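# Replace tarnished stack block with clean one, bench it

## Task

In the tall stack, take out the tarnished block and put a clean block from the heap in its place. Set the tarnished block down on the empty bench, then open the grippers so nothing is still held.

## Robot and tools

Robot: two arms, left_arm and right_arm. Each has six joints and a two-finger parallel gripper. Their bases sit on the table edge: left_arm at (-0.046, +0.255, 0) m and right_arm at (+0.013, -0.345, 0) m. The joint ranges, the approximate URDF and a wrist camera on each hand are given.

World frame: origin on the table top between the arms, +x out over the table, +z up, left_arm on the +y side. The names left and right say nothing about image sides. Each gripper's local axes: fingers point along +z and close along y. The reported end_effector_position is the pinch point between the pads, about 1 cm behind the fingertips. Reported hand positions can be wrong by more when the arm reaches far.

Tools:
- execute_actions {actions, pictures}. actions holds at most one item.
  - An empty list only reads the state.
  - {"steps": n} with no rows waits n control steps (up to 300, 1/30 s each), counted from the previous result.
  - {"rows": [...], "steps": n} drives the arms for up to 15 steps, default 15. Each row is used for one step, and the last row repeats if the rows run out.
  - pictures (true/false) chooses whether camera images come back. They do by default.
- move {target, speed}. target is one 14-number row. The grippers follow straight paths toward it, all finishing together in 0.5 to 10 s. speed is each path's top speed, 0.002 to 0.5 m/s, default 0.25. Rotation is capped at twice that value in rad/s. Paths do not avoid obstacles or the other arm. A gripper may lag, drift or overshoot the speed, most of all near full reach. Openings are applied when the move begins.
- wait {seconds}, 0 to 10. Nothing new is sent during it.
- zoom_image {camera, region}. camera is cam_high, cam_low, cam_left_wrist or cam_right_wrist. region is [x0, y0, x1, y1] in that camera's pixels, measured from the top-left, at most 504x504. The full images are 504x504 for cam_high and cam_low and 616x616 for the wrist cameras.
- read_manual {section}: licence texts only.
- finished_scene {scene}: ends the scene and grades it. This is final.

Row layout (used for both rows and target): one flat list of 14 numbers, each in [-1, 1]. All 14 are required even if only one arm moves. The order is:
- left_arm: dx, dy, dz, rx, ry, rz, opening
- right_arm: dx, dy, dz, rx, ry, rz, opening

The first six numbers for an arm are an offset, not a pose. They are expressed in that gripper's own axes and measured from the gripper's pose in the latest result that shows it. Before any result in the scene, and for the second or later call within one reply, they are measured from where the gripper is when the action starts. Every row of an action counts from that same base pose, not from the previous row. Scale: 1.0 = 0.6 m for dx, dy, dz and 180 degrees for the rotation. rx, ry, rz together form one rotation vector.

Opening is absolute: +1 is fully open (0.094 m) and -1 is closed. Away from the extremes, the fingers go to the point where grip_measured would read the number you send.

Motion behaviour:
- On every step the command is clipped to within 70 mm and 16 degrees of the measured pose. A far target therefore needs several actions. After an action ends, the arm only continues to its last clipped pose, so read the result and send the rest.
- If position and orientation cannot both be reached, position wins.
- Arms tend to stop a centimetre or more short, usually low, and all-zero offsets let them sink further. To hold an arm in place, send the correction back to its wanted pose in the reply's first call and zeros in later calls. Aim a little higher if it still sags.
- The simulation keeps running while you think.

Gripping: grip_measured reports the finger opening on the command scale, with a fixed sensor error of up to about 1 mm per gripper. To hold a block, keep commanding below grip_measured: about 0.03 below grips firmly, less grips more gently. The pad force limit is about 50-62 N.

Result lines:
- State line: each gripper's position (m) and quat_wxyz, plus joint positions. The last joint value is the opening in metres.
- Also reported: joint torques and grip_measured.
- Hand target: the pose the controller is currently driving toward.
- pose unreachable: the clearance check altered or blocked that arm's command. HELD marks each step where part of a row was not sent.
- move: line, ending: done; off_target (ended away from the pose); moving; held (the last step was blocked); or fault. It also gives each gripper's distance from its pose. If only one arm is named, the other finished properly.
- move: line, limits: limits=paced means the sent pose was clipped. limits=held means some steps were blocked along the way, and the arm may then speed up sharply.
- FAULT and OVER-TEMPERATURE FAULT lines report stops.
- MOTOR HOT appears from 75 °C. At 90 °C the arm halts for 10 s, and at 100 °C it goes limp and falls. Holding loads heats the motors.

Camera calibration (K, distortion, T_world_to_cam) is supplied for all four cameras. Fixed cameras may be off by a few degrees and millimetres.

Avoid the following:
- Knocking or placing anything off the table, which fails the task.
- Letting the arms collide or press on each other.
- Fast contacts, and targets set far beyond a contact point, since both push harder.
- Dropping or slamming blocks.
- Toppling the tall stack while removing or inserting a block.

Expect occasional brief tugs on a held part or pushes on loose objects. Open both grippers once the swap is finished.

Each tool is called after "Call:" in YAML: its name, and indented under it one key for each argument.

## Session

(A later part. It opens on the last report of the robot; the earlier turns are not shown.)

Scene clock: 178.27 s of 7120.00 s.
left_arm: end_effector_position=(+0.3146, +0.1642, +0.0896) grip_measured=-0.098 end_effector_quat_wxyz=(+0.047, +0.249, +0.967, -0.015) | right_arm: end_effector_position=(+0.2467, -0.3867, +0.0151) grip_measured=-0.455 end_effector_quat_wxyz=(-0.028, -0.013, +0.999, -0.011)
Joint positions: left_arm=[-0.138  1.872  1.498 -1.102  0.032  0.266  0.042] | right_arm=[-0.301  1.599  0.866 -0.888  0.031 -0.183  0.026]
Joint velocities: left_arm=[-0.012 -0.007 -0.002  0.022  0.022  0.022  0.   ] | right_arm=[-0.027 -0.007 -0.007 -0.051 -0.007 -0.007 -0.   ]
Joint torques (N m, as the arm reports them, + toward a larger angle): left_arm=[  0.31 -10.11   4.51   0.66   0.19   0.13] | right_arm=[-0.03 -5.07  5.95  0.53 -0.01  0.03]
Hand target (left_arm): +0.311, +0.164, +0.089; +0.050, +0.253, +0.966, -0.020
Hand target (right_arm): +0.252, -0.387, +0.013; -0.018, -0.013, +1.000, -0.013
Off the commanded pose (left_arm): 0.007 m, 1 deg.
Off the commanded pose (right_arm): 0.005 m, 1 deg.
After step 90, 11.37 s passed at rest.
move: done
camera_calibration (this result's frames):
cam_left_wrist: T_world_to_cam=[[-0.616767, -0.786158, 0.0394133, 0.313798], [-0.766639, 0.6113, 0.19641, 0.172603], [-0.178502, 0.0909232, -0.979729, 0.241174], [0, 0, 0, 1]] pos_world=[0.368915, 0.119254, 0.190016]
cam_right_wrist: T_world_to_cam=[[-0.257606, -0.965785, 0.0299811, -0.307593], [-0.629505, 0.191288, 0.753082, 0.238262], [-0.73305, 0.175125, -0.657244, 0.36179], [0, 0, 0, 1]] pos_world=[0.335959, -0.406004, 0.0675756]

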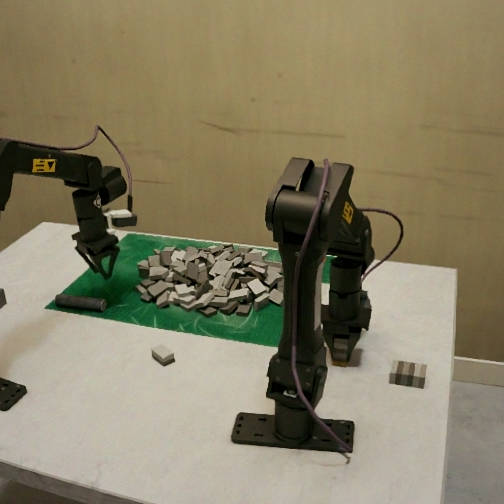

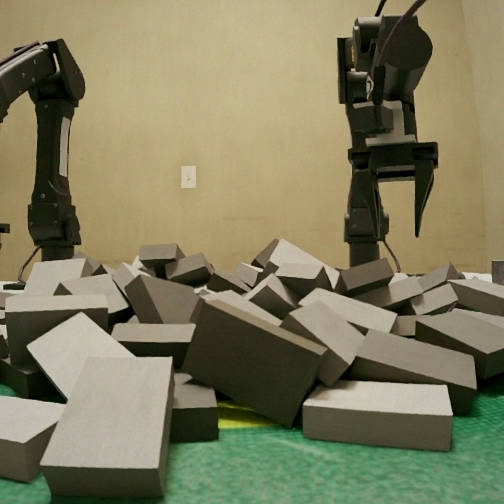

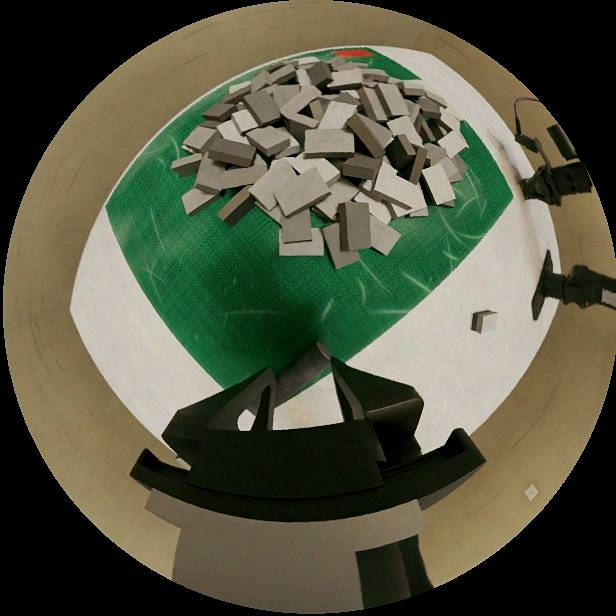

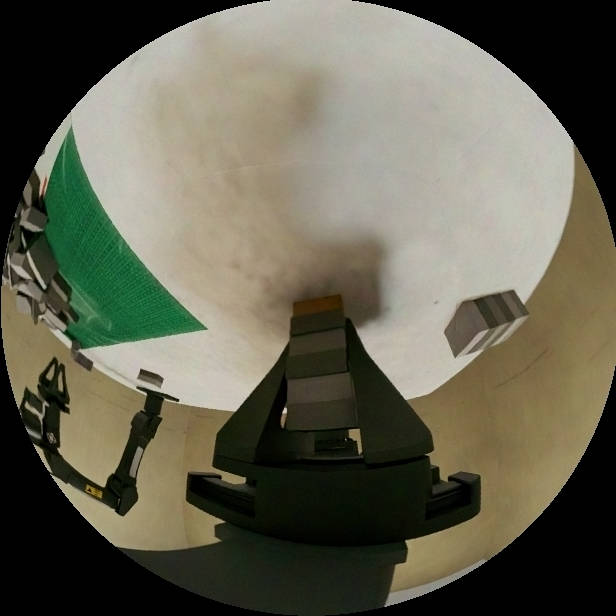

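Call:
move:
  target: [-0.167,-0.107,0.02,0,0.03,0.05,-0.1, 0,0,0.004,0,0,0,-0.3]
  speed: 0.12

Call:
move:
  target: [0,0,0,0,0,0,-0.1, -0.008,0,-0.03,0,-0.01,0,-0.3]
  speed: 0.04

Call:
zoom_image:
  camera: "cam_high"
  region: [300,300,400,380]

Call:
zoom_image:
  camera: "cam_left_wrist"
  region: [200,250,420,430]

Scene clock: 190.90 s of 7120.00 s.
left_arm: end_effector_position=(+0.3704, +0.0599, +0.0900) grip_measured=-0.098 end_effector_quat_wxyz=(+0.008, +0.326, +0.945, -0.004) | right_arm: end_effector_position=(+0.2468, -0.3867, +0.0151) grip_measured=-0.302 end_effector_quat_wxyz=(-0.027, -0.013, +0.999, -0.011)
Joint positions: left_arm=[-0.342  2.348  2.234 -1.439  0.006  0.225  0.042] | right_arm=[-0.301  1.599  0.866 -0.888  0.031 -0.183  0.033]
Joint velocities: left_arm=[ 0.002 -0.002 -0.017 -0.095 -0.022  0.037  0.001] | right_arm=[ 0.002 -0.012  0.012  0.037  0.051  0.007 -0.001]
Joint torques (N m, as the arm reports them, + toward a larger angle): left_arm=[ -0.28 -11.     8.84   0.28  -0.05  -0.07] | right_arm=[-0.03 -5.05  5.67  0.41  0.    0.01]
Hand target (left_arm): +0.371, +0.059, +0.088; +0.003, +0.324, +0.946, -0.000
Hand target (right_arm): +0.247, -0.387, +0.013; -0.027, -0.013, +0.999, -0.011
Off the commanded pose (left_arm): 0.003 m, 1 deg.
Off the commanded pose (right_arm): 0.002 m, 0 deg.
After step 90, 7.93 s passed at rest.
move: done
camera_calibration (this result's frames):
cam_left_wrist: T_world_to_cam=[[-0.732197, -0.679398, 0.0480176, 0.301707], [-0.644292, 0.713772, 0.274623, 0.220563], [-0.220852, 0.170141, -0.960352, 0.270141], [0, 0, 0, 1]] pos_world=[0.422677, 0.00158492, 0.184372]
cam_right_wrist: T_world_to_cam=[[-0.257618, -0.965783, 0.0299417, -0.307579], [-0.629789, 0.191333, 0.752833, 0.238418], [-0.732802, 0.175086, -0.65753, 0.361786], [0, 0, 0, 1]] pos_world=[0.336033, -0.406016, 0.0676056]

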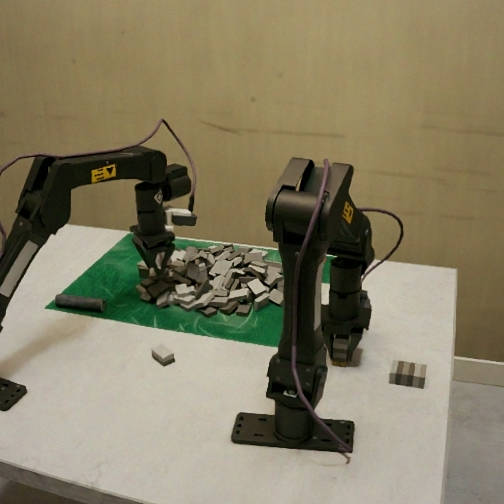

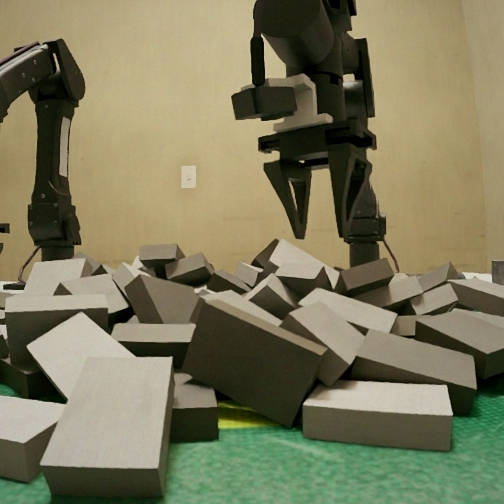

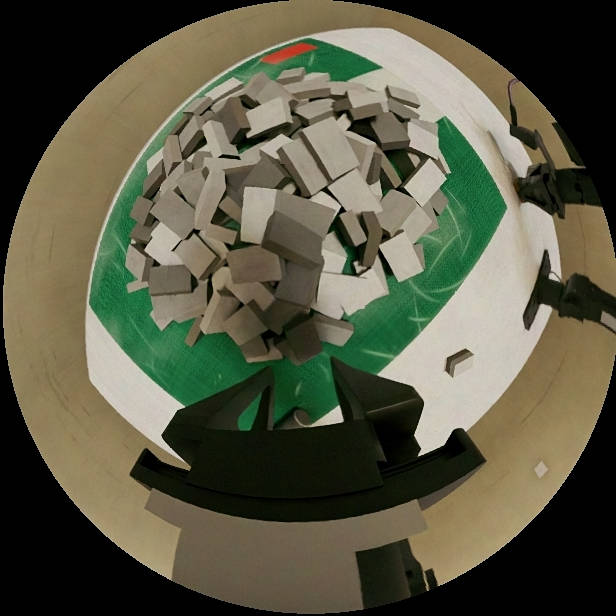

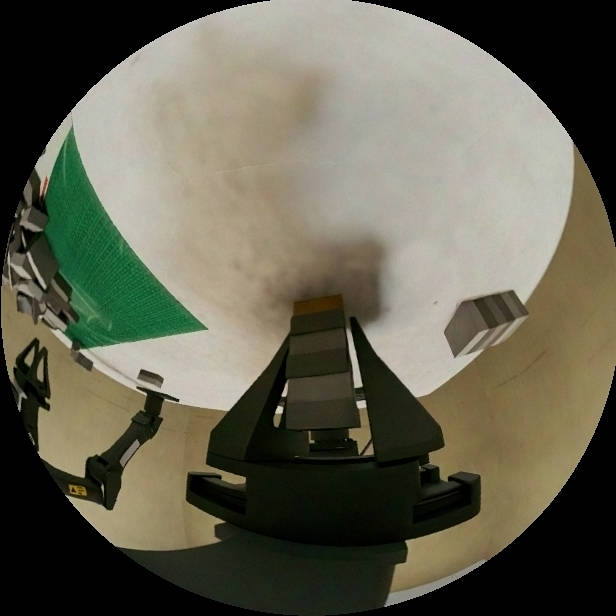

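Scene clock: 191.73 s of 7120.00 s.
left_arm: end_effector_position=(+0.3703, +0.0599, +0.0900) grip_measured=-0.098 end_effector_quat_wxyz=(+0.008, +0.326, +0.945, -0.004) | right_arm: end_effector_position=(+0.2439, -0.3862, +0.0209) grip_measured=-0.302 end_effector_quat_wxyz=(-0.032, -0.013, +0.999, -0.010)
Joint positions: left_arm=[-0.342  2.348  2.234 -1.439  0.006  0.225  0.042] | right_arm=[-0.301  1.586  0.878 -0.922  0.031 -0.183  0.033]
Joint velocities: left_arm=[-0.002 -0.012 -0.022 -0.037 -0.037 -0.022 -0.001] | right_arm=[-0.022  0.002 -0.007  0.007  0.066 -0.037  0.002]
Joint torques (N m, as the arm reports them, + toward a larger angle): left_arm=[  0.02 -12.33   6.47   0.42   0.03   0.02] | right_arm=[ 0.07 -7.34  8.61  0.2  -0.07  0.02]
Hand target (left_arm): +0.370, +0.060, +0.090; +0.008, +0.326, +0.945, -0.004
Hand target (right_arm): +0.252, -0.386, +0.033; -0.012, -0.014, +1.000, -0.011
Off the commanded pose (left_arm): 0.000 m, 0 deg.
Off the commanded pose (right_arm): 0.015 m, 2 deg.
move: off_target (right_arm)
camera_calibration (this result's frames):
cam_left_wrist: T_world_to_cam=[[-0.732181, -0.679406, 0.0481601, 0.301653], [-0.644197, 0.713727, 0.274962, 0.220417], [-0.221184, 0.170297, -0.960248, 0.270218], [0, 0, 0, 1]] pos_world=[0.422624, 0.00160996, 0.184343]
cam_right_wrist: T_world_to_cam=[[-0.257331, -0.965828, 0.0309248, -0.308167], [-0.622669, 0.190204, 0.759017, 0.229792], [-0.738962, 0.176063, -0.650337, 0.365135], [0, 0, 0, 1]] pos_world=[0.333605, -0.405631, 0.0725748]

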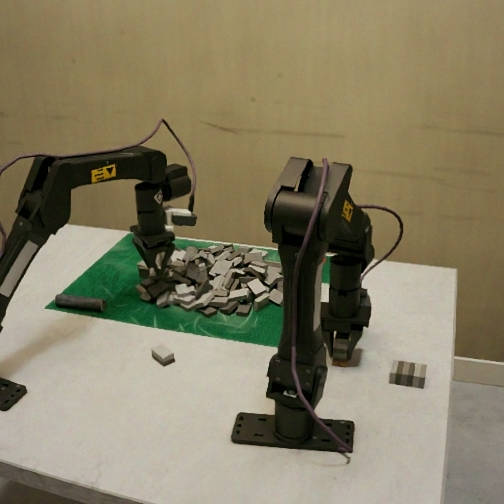

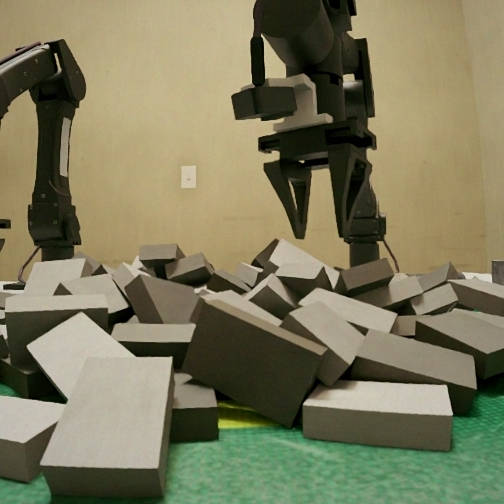

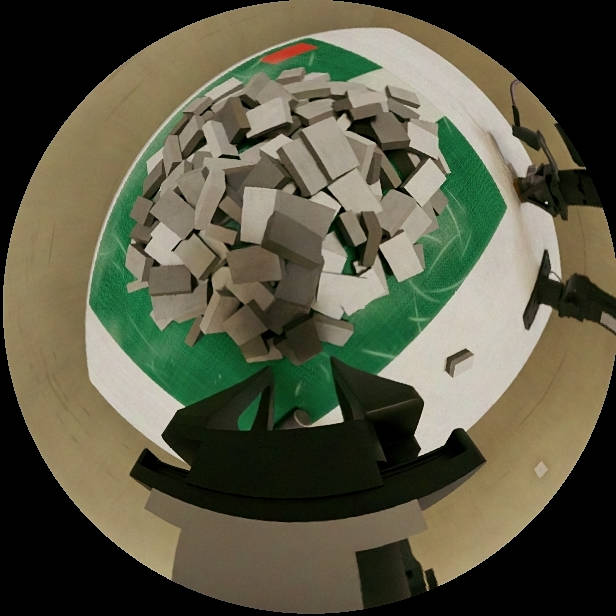

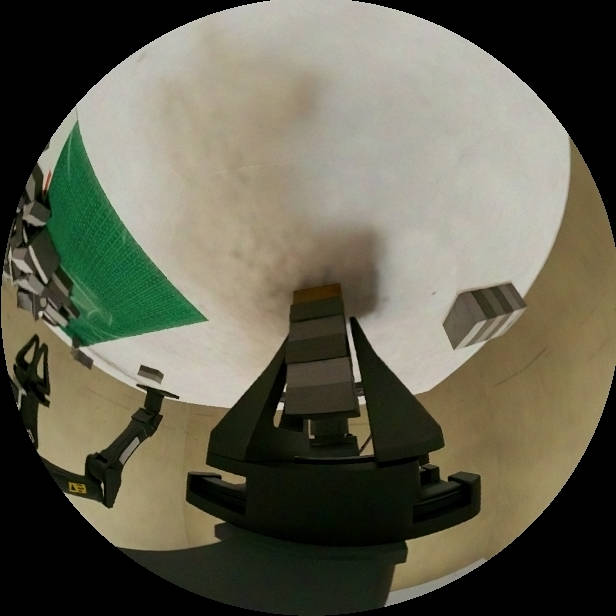

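Region (300, 300, 400, 380) of cam_high's 504x504 image, scaled by 5.040, with more detail than that image has; it fills the top 403 rows of this view, and the rest is white.

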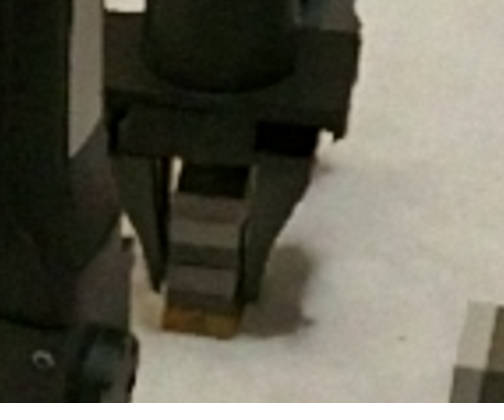

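Region (200, 250, 420, 430) of cam_left_wrist's 616x616 image, scaled by 2.291, with more detail than that image has; it fills the top 412 rows of this view, and the rest is white.

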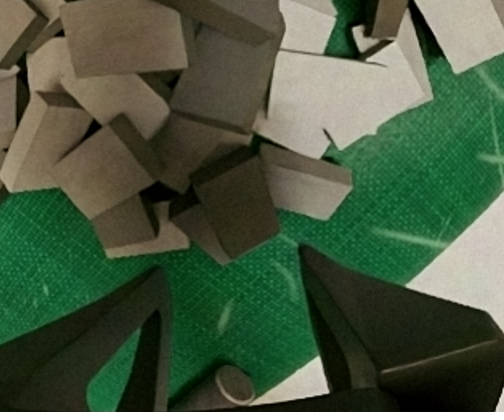

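Call:
move:
  target: [0.2,0.15,-0.03,0,0,0,-0.1, -0.02,0,-0.16,0,-0.02,0,-0.1]
  speed: 0.12

Call:
move:
  target: [0,0,0,0,0,0,-0.1, -0.33,0.27,0,0,0,-0.25,-0.1]
  speed: 0.2

Scene clock: 214.17 s of 7120.00 s.
left_arm: end_effector_position=(+0.3357, +0.2039, +0.1056) grip_measured=-0.098 end_effector_quat_wxyz=(+0.006, +0.323, +0.947, -0.002) | right_arm: end_effector_position=(+0.2566, -0.3873, +0.1034) grip_measured=-0.101 end_effector_quat_wxyz=(-0.021, -0.013, +1.000, -0.009)
Joint positions: left_arm=[-0.037  2.001  1.743 -1.302  0.006  0.523  0.042] | right_arm=[-0.301  1.519  1.157 -1.248  0.026 -0.182  0.042]
Joint velocities: left_arm=[-0.012  0.017  0.002  0.007  0.007 -0.037 -0.   ] | right_arm=[ 0.022 -0.022 -0.002  0.051 -0.037 -0.066 -0.001]
Joint torques (N m, as the arm reports them, + toward a larger angle): left_arm=[  0.32 -10.99   4.49   0.53   0.05   0.12] | right_arm=[ 0.67 -7.21  9.33  0.22 -0.1   0.1 ]
Hand target (left_arm): +0.333, +0.205, +0.106; +0.008, +0.326, +0.945, -0.002
Hand target (right_arm): +0.261, -0.384, +0.116; -0.000, -0.014, +1.000, -0.009
Off the commanded pose (left_arm): 0.005 m, 1 deg.
Off the commanded pose (right_arm): 0.014 m, 2 deg.
After step 90, 17.63 s passed at rest.
move: off_target (right_arm)
camera_calibration (this result's frames):
cam_left_wrist: T_world_to_cam=[[-0.727053, -0.68497, 0.0470022, 0.372953], [-0.648432, 0.707547, 0.280914, 0.0931169], [-0.225674, 0.173762, -0.958581, 0.253665], [0, 0, 0, 1]] pos_world=[0.388782, 0.1455, 0.199471]
cam_right_wrist: T_world_to_cam=[[-0.259266, -0.965519, 0.0235333, -0.307081], [-0.638359, 0.189599, 0.746023, 0.180439], [-0.724761, 0.178396, -0.665504, 0.427197], [0, 0, 0, 1]] pos_world=[0.345185, -0.406914, 0.156917]

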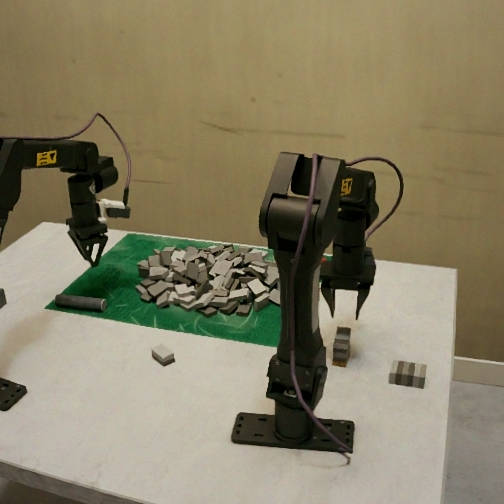

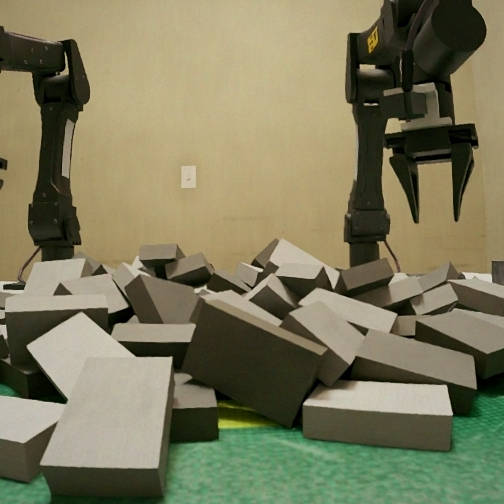

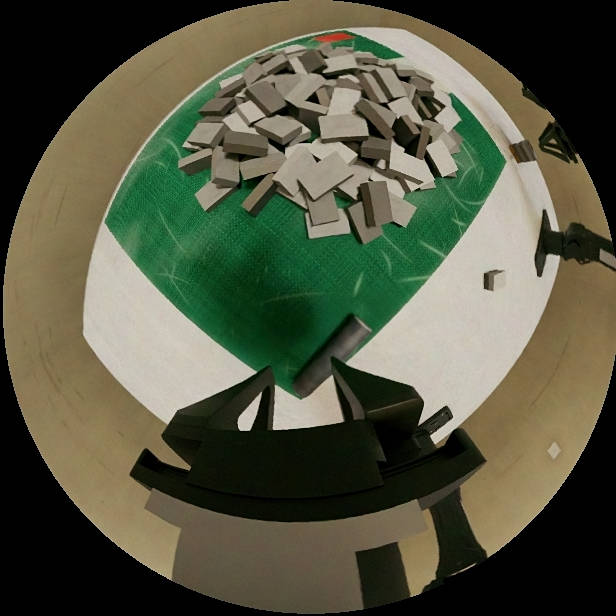

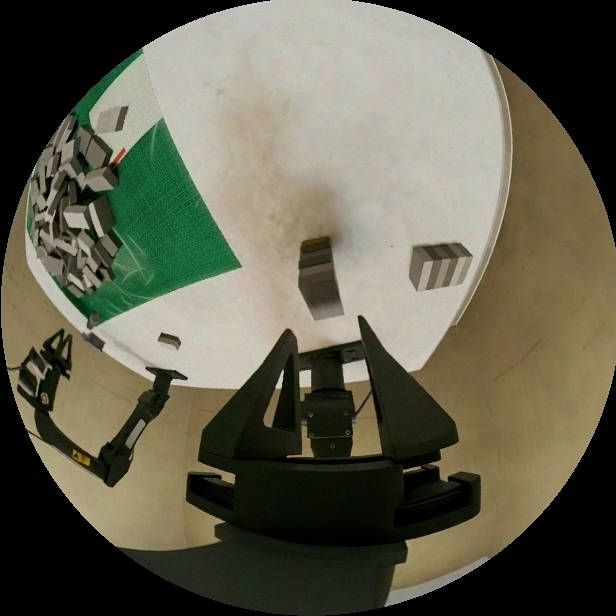

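Scene clock: 216.83 s of 7120.00 s.
left_arm: end_effector_position=(+0.3357, +0.2039, +0.1056) grip_measured=-0.098 end_effector_quat_wxyz=(+0.006, +0.323, +0.947, -0.002) | right_arm: end_effector_position=(+0.4471, -0.2236, +0.0807) grip_measured=-0.101 end_effector_quat_wxyz=(-0.032, -0.387, +0.921, -0.004)
Joint positions: left_arm=[-0.037  2.001  1.743 -1.302  0.006  0.523  0.042] | right_arm=[ 0.133  2.409  2.301 -1.526  0.015 -0.518  0.042]
Joint velocities: left_arm=[ 0.012 -0.007  0.012 -0.037  0.037  0.095 -0.   ] | right_arm=[ 0.007 -0.007  0.002 -0.051 -0.007 -0.11   0.   ]
Joint torques (N m, as the arm reports them, + toward a larger angle): left_arm=[ 0.04 -9.86  6.52  0.42  0.02  0.03] | right_arm=[  0.35 -12.21   9.36   0.19  -0.11  -0.03]
Hand target (left_arm): +0.336, +0.204, +0.106; +0.006, +0.323, +0.947, -0.002
Hand target (right_arm): +0.448, -0.218, +0.090; -0.022, -0.394, +0.919, -0.001
Off the commanded pose (left_arm): 0.000 m, 0 deg.
Off the commanded pose (right_arm): 0.012 m, 1 deg.
move: off_target (right_arm)
camera_calibration (this result's frames):
cam_left_wrist: T_world_to_cam=[[-0.727053, -0.68497, 0.0470022, 0.372953], [-0.648432, 0.707547, 0.280914, 0.0931169], [-0.225674, 0.173762, -0.958581, 0.253665], [0, 0, 0, 1]] pos_world=[0.388782, 0.1455, 0.199471]
cam_right_wrist: T_world_to_cam=[[0.485996, -0.873941, -0.00584667, -0.409423], [-0.560899, -0.317031, 0.764777, 0.138533], [-0.670223, -0.368399, -0.644269, 0.372561], [0, 0, 0, 1]] pos_world=[0.526381, -0.176641, 0.131689]

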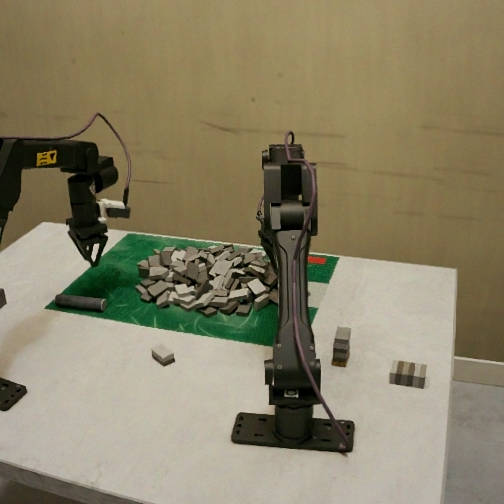

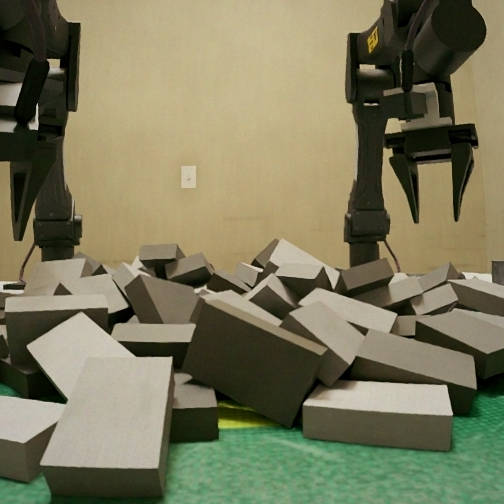

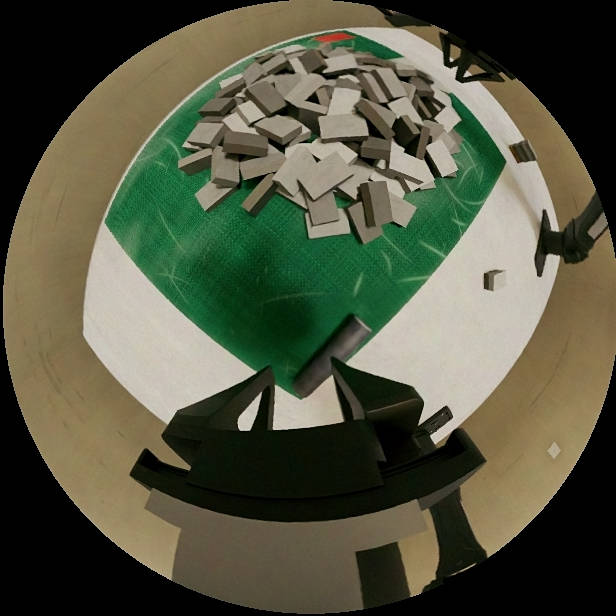

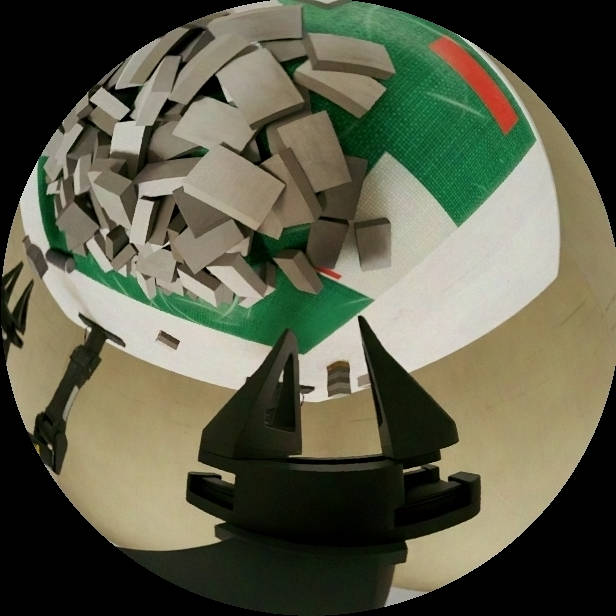

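Call:
move:
  target: [0,0,0,0,0,0,-0.1, 0,-0.09,0.03,0,-0.03,0,-0.1]
  speed: 0.1

Scene clock: 224.23 s of 7120.00 s.
left_arm: end_effector_position=(+0.3357, +0.2039, +0.1056) grip_measured=-0.098 end_effector_quat_wxyz=(+0.006, +0.323, +0.947, -0.002) | right_arm: end_effector_position=(+0.4777, -0.2636, +0.0560) grip_measured=-0.101 end_effector_quat_wxyz=(-0.008, -0.384, +0.923, +0.013)
Joint positions: left_arm=[-0.037  2.001  1.743 -1.302  0.006  0.523  0.042] | right_arm=[ 0.02   2.462  2.301 -1.43  -0.021 -0.625  0.042]
Joint velocities: left_arm=[ 0.002  0.002  0.012  0.007 -0.022 -0.051 -0.   ] | right_arm=[-0.002 -0.002  0.012 -0.081 -0.081  0.007 -0.   ]
Joint torques (N m, as the arm reports them, + toward a larger angle): left_arm=[ 0.04 -9.86  6.52  0.41  0.02  0.01] | right_arm=[ -0.17 -12.86   7.4    0.55  -0.21  -0.07]
Hand target (left_arm): +0.336, +0.204, +0.106; +0.006, +0.323, +0.947, -0.002
Hand target (right_arm): +0.484, -0.262, +0.062; +0.011, -0.387, +0.922, +0.015
Off the commanded pose (left_arm): 0.000 m, 0 deg.
Off the commanded pose (right_arm): 0.009 m, 2 deg.
After step 90, 3.37 s passed at rest.
move: done
camera_calibration (this result's frames):
cam_left_wrist: T_world_to_cam=[[-0.727053, -0.68497, 0.0470022, 0.372953], [-0.648432, 0.707547, 0.280914, 0.0931169], [-0.225674, 0.173762, -0.958581, 0.253665], [0, 0, 0, 1]] pos_world=[0.388782, 0.1455, 0.199471]
cam_right_wrist: T_world_to_cam=[[0.479582, -0.876876, -0.033013, -0.455641], [-0.587755, -0.348937, 0.729922, 0.168338], [-0.651571, -0.330654, -0.682732, 0.365658], [0, 0, 0, 1]] pos_world=[0.555711, -0.219895, 0.11173]

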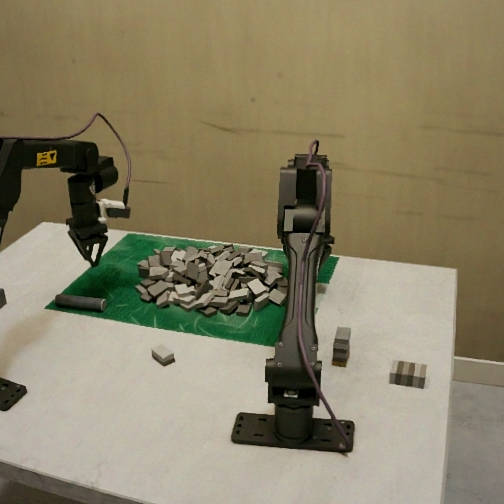

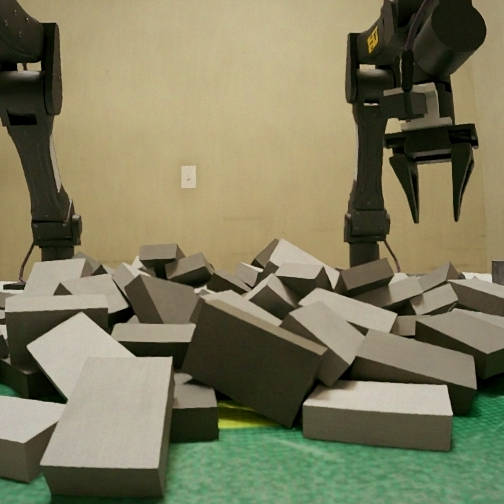

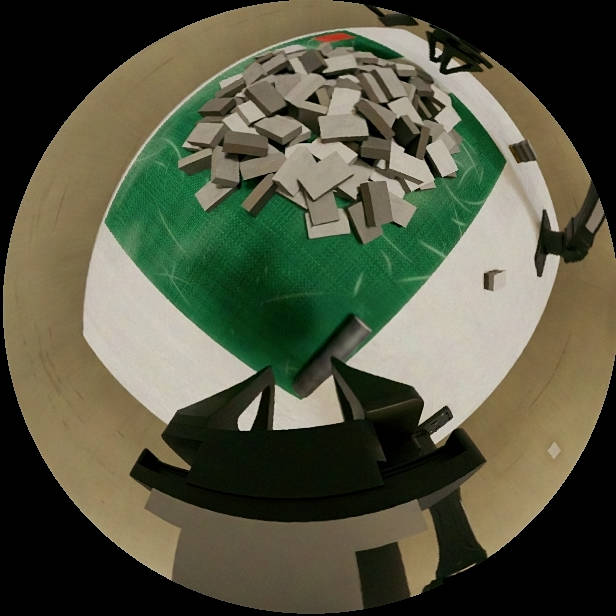

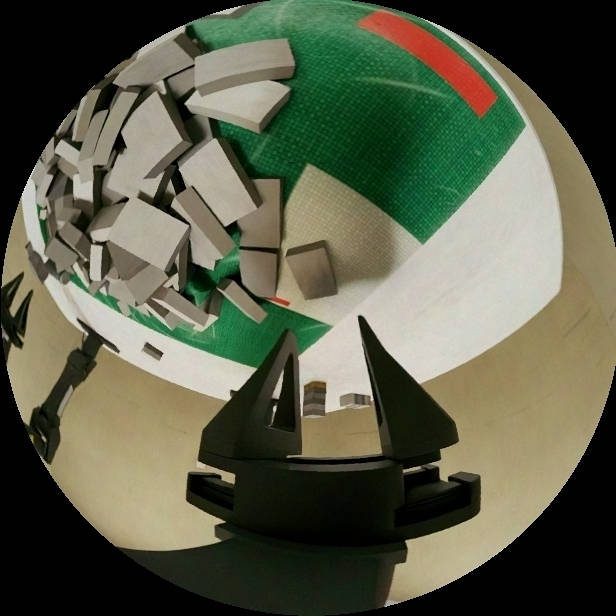

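Aligned in yaw; needs ~1.5 cm further out.

Call:
move:
  target: [0,0,0,0,0,0,-0.1, -0.03,0.002,0.03,0,-0.01,0,-0.15]
  speed: 0.06

Scene clock: 229.23 s of 7120.00 s.
left_arm: end_effector_position=(+0.3357, +0.2039, +0.1056) grip_measured=-0.098 end_effector_quat_wxyz=(+0.006, +0.323, +0.947, -0.002) | right_arm: end_effector_position=(+0.4841, -0.2577, +0.0337) grip_measured=-0.149 end_effector_quat_wxyz=(-0.009, -0.382, +0.924, +0.017)
Joint positions: left_arm=[-0.037  2.001  1.743 -1.302  0.006  0.523  0.042] | right_arm=[ 0.027  2.511  2.301 -1.386 -0.029 -0.614  0.04 ]
Joint velocities: left_arm=[-0.007 -0.017 -0.007 -0.066 -0.007 -0.051 -0.   ] | right_arm=[-0.007 -0.002  0.002 -0.066 -0.007 -0.022 -0.   ]
Joint torques (N m, as the arm reports them, + toward a larger angle): left_arm=[ 0.05 -9.87  6.55  0.42  0.04  0.02] | right_arm=[  0.63 -13.22   7.19   0.5   -0.18   0.1 ]
Hand target (left_arm): +0.336, +0.204, +0.106; +0.006, +0.323, +0.947, -0.002
Hand target (right_arm): +0.489, -0.250, +0.038; +0.007, -0.384, +0.923, +0.019
Off the commanded pose (left_arm): 0.000 m, 0 deg.
Off the commanded pose (right_arm): 0.010 m, 2 deg.
After step 90, 1.13 s passed at rest.
move: done
camera_calibration (this result's frames):
cam_left_wrist: T_world_to_cam=[[-0.727053, -0.68497, 0.0470022, 0.372953], [-0.648432, 0.707547, 0.280914, 0.0931169], [-0.225674, 0.173762, -0.958581, 0.253665], [0, 0, 0, 1]] pos_world=[0.388782, 0.1455, 0.199471]
cam_right_wrist: T_world_to_cam=[[0.475872, -0.878549, -0.0411968, -0.452644], [-0.5848, -0.351052, 0.73128, 0.18839], [-0.656928, -0.323904, -0.680832, 0.360821], [0, 0, 0, 1]] pos_world=[0.562605, -0.214663, 0.0892451]

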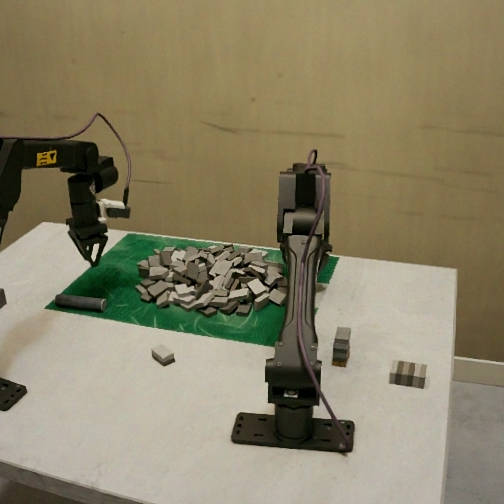

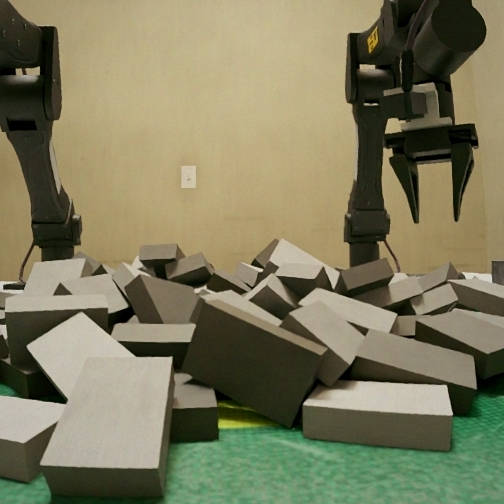

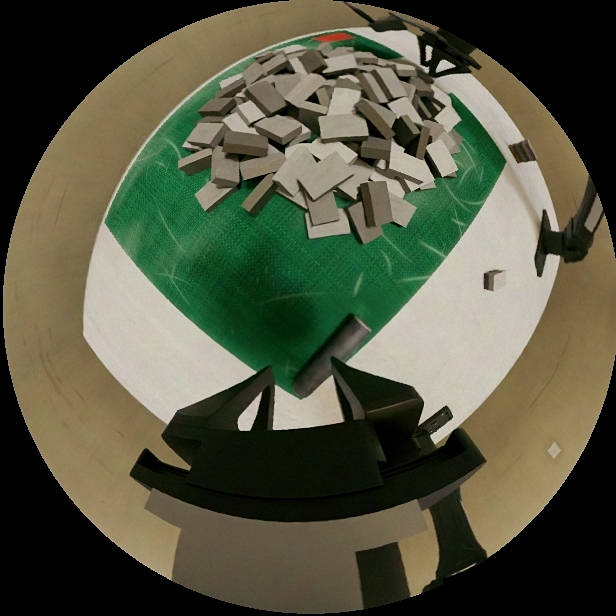

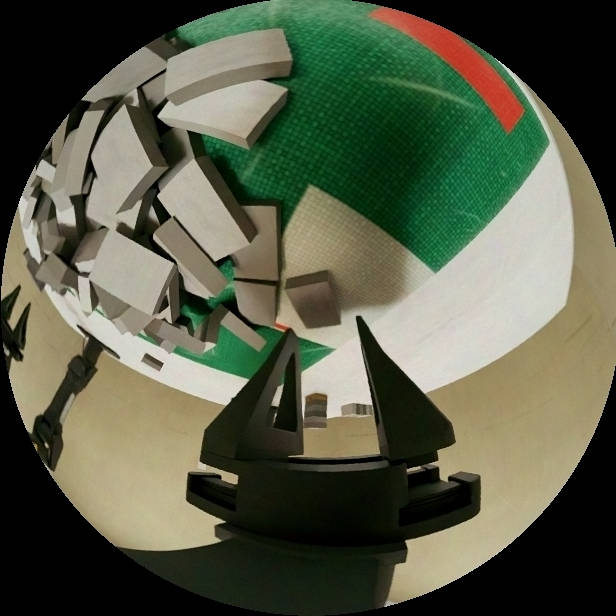

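Call:
move:
  target: [0,0,0,0,0,0,-0.1, -0.02,0.014,0.018,0,-0.01,0,-0.15]
  speed: 0.05

Scene clock: 235.10 s of 7120.00 s.
left_arm: end_effector_position=(+0.3357, +0.2039, +0.1056) grip_measured=-0.098 end_effector_quat_wxyz=(+0.006, +0.323, +0.947, -0.002) | right_arm: end_effector_position=(+0.4824, -0.2501, +0.0194) grip_measured=-0.149 end_effector_quat_wxyz=(-0.009, -0.381, +0.924, +0.020)
Joint positions: left_arm=[-0.037  2.001  1.743 -1.302  0.006  0.523  0.042] | right_arm=[ 0.041  2.511  2.244 -1.331 -0.036 -0.598  0.04 ]
Joint velocities: left_arm=[-0.007 -0.037  0.007 -0.037 -0.022 -0.022 -0.001] | right_arm=[-0.027 -0.002  0.032  0.007 -0.051 -0.007 -0.001]
Joint torques (N m, as the arm reports them, + toward a larger angle): left_arm=[ 0.09 -9.85  6.54  0.41  0.03  0.02] | right_arm=[  0.55 -13.19   6.62   0.51  -0.17   0.12]
Hand target (left_arm): +0.336, +0.204, +0.106; +0.006, +0.323, +0.947, -0.002
Hand target (right_arm): +0.486, -0.243, +0.023; +0.005, -0.382, +0.924, +0.023
Off the commanded pose (left_arm): 0.000 m, 0 deg.
Off the commanded pose (right_arm): 0.009 m, 2 deg.
After step 90, 1.97 s passed at rest.
move: done
camera_calibration (this result's frames):
cam_left_wrist: T_world_to_cam=[[-0.727053, -0.68497, 0.0470022, 0.372953], [-0.648432, 0.707547, 0.280914, 0.0931169], [-0.225674, 0.173762, -0.958581, 0.253665], [0, 0, 0, 1]] pos_world=[0.388782, 0.1455, 0.199471]
cam_right_wrist: T_world_to_cam=[[0.472897, -0.879779, -0.0485546, -0.4445], [-0.583807, -0.354128, 0.730591, 0.199258], [-0.659953, -0.317148, -0.681087, 0.355579], [0, 0, 0, 1]] pos_world=[0.561196, -0.207727, 0.0750219]

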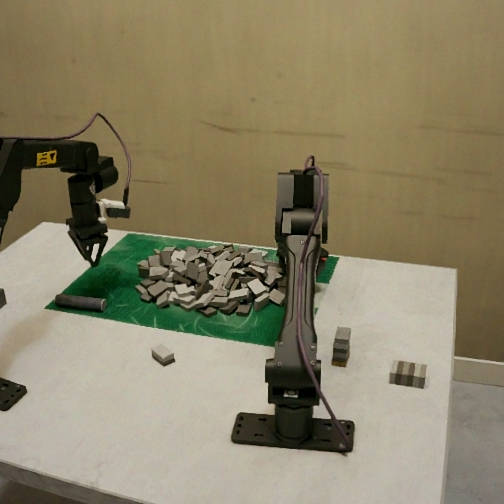

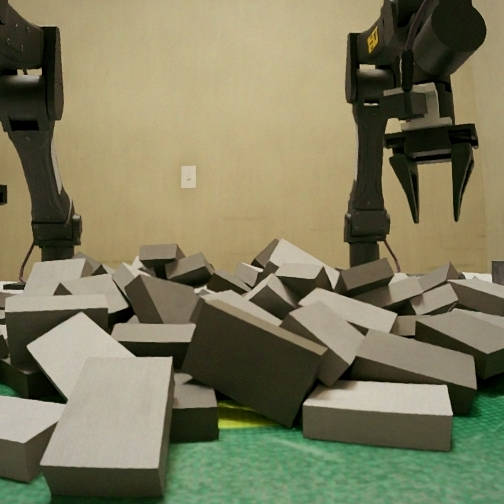

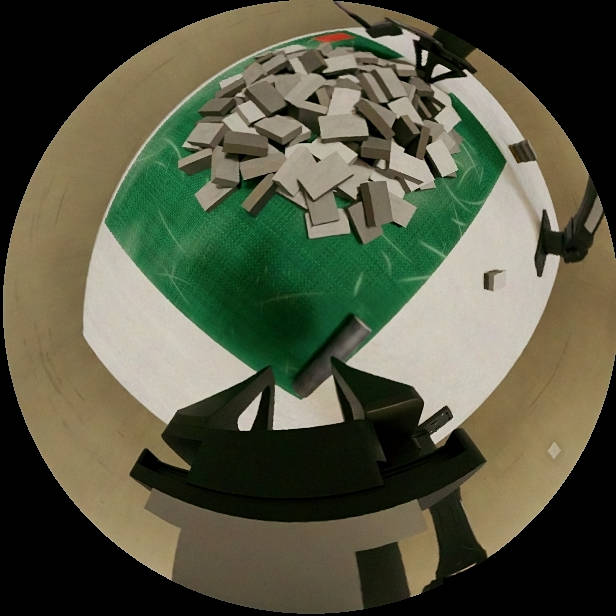

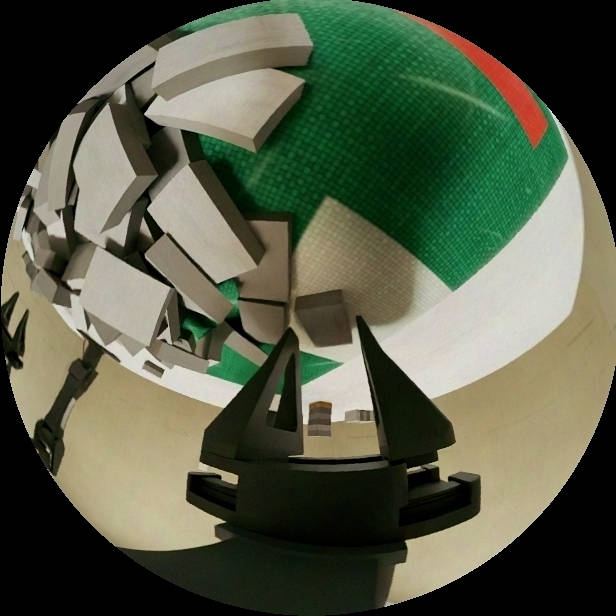

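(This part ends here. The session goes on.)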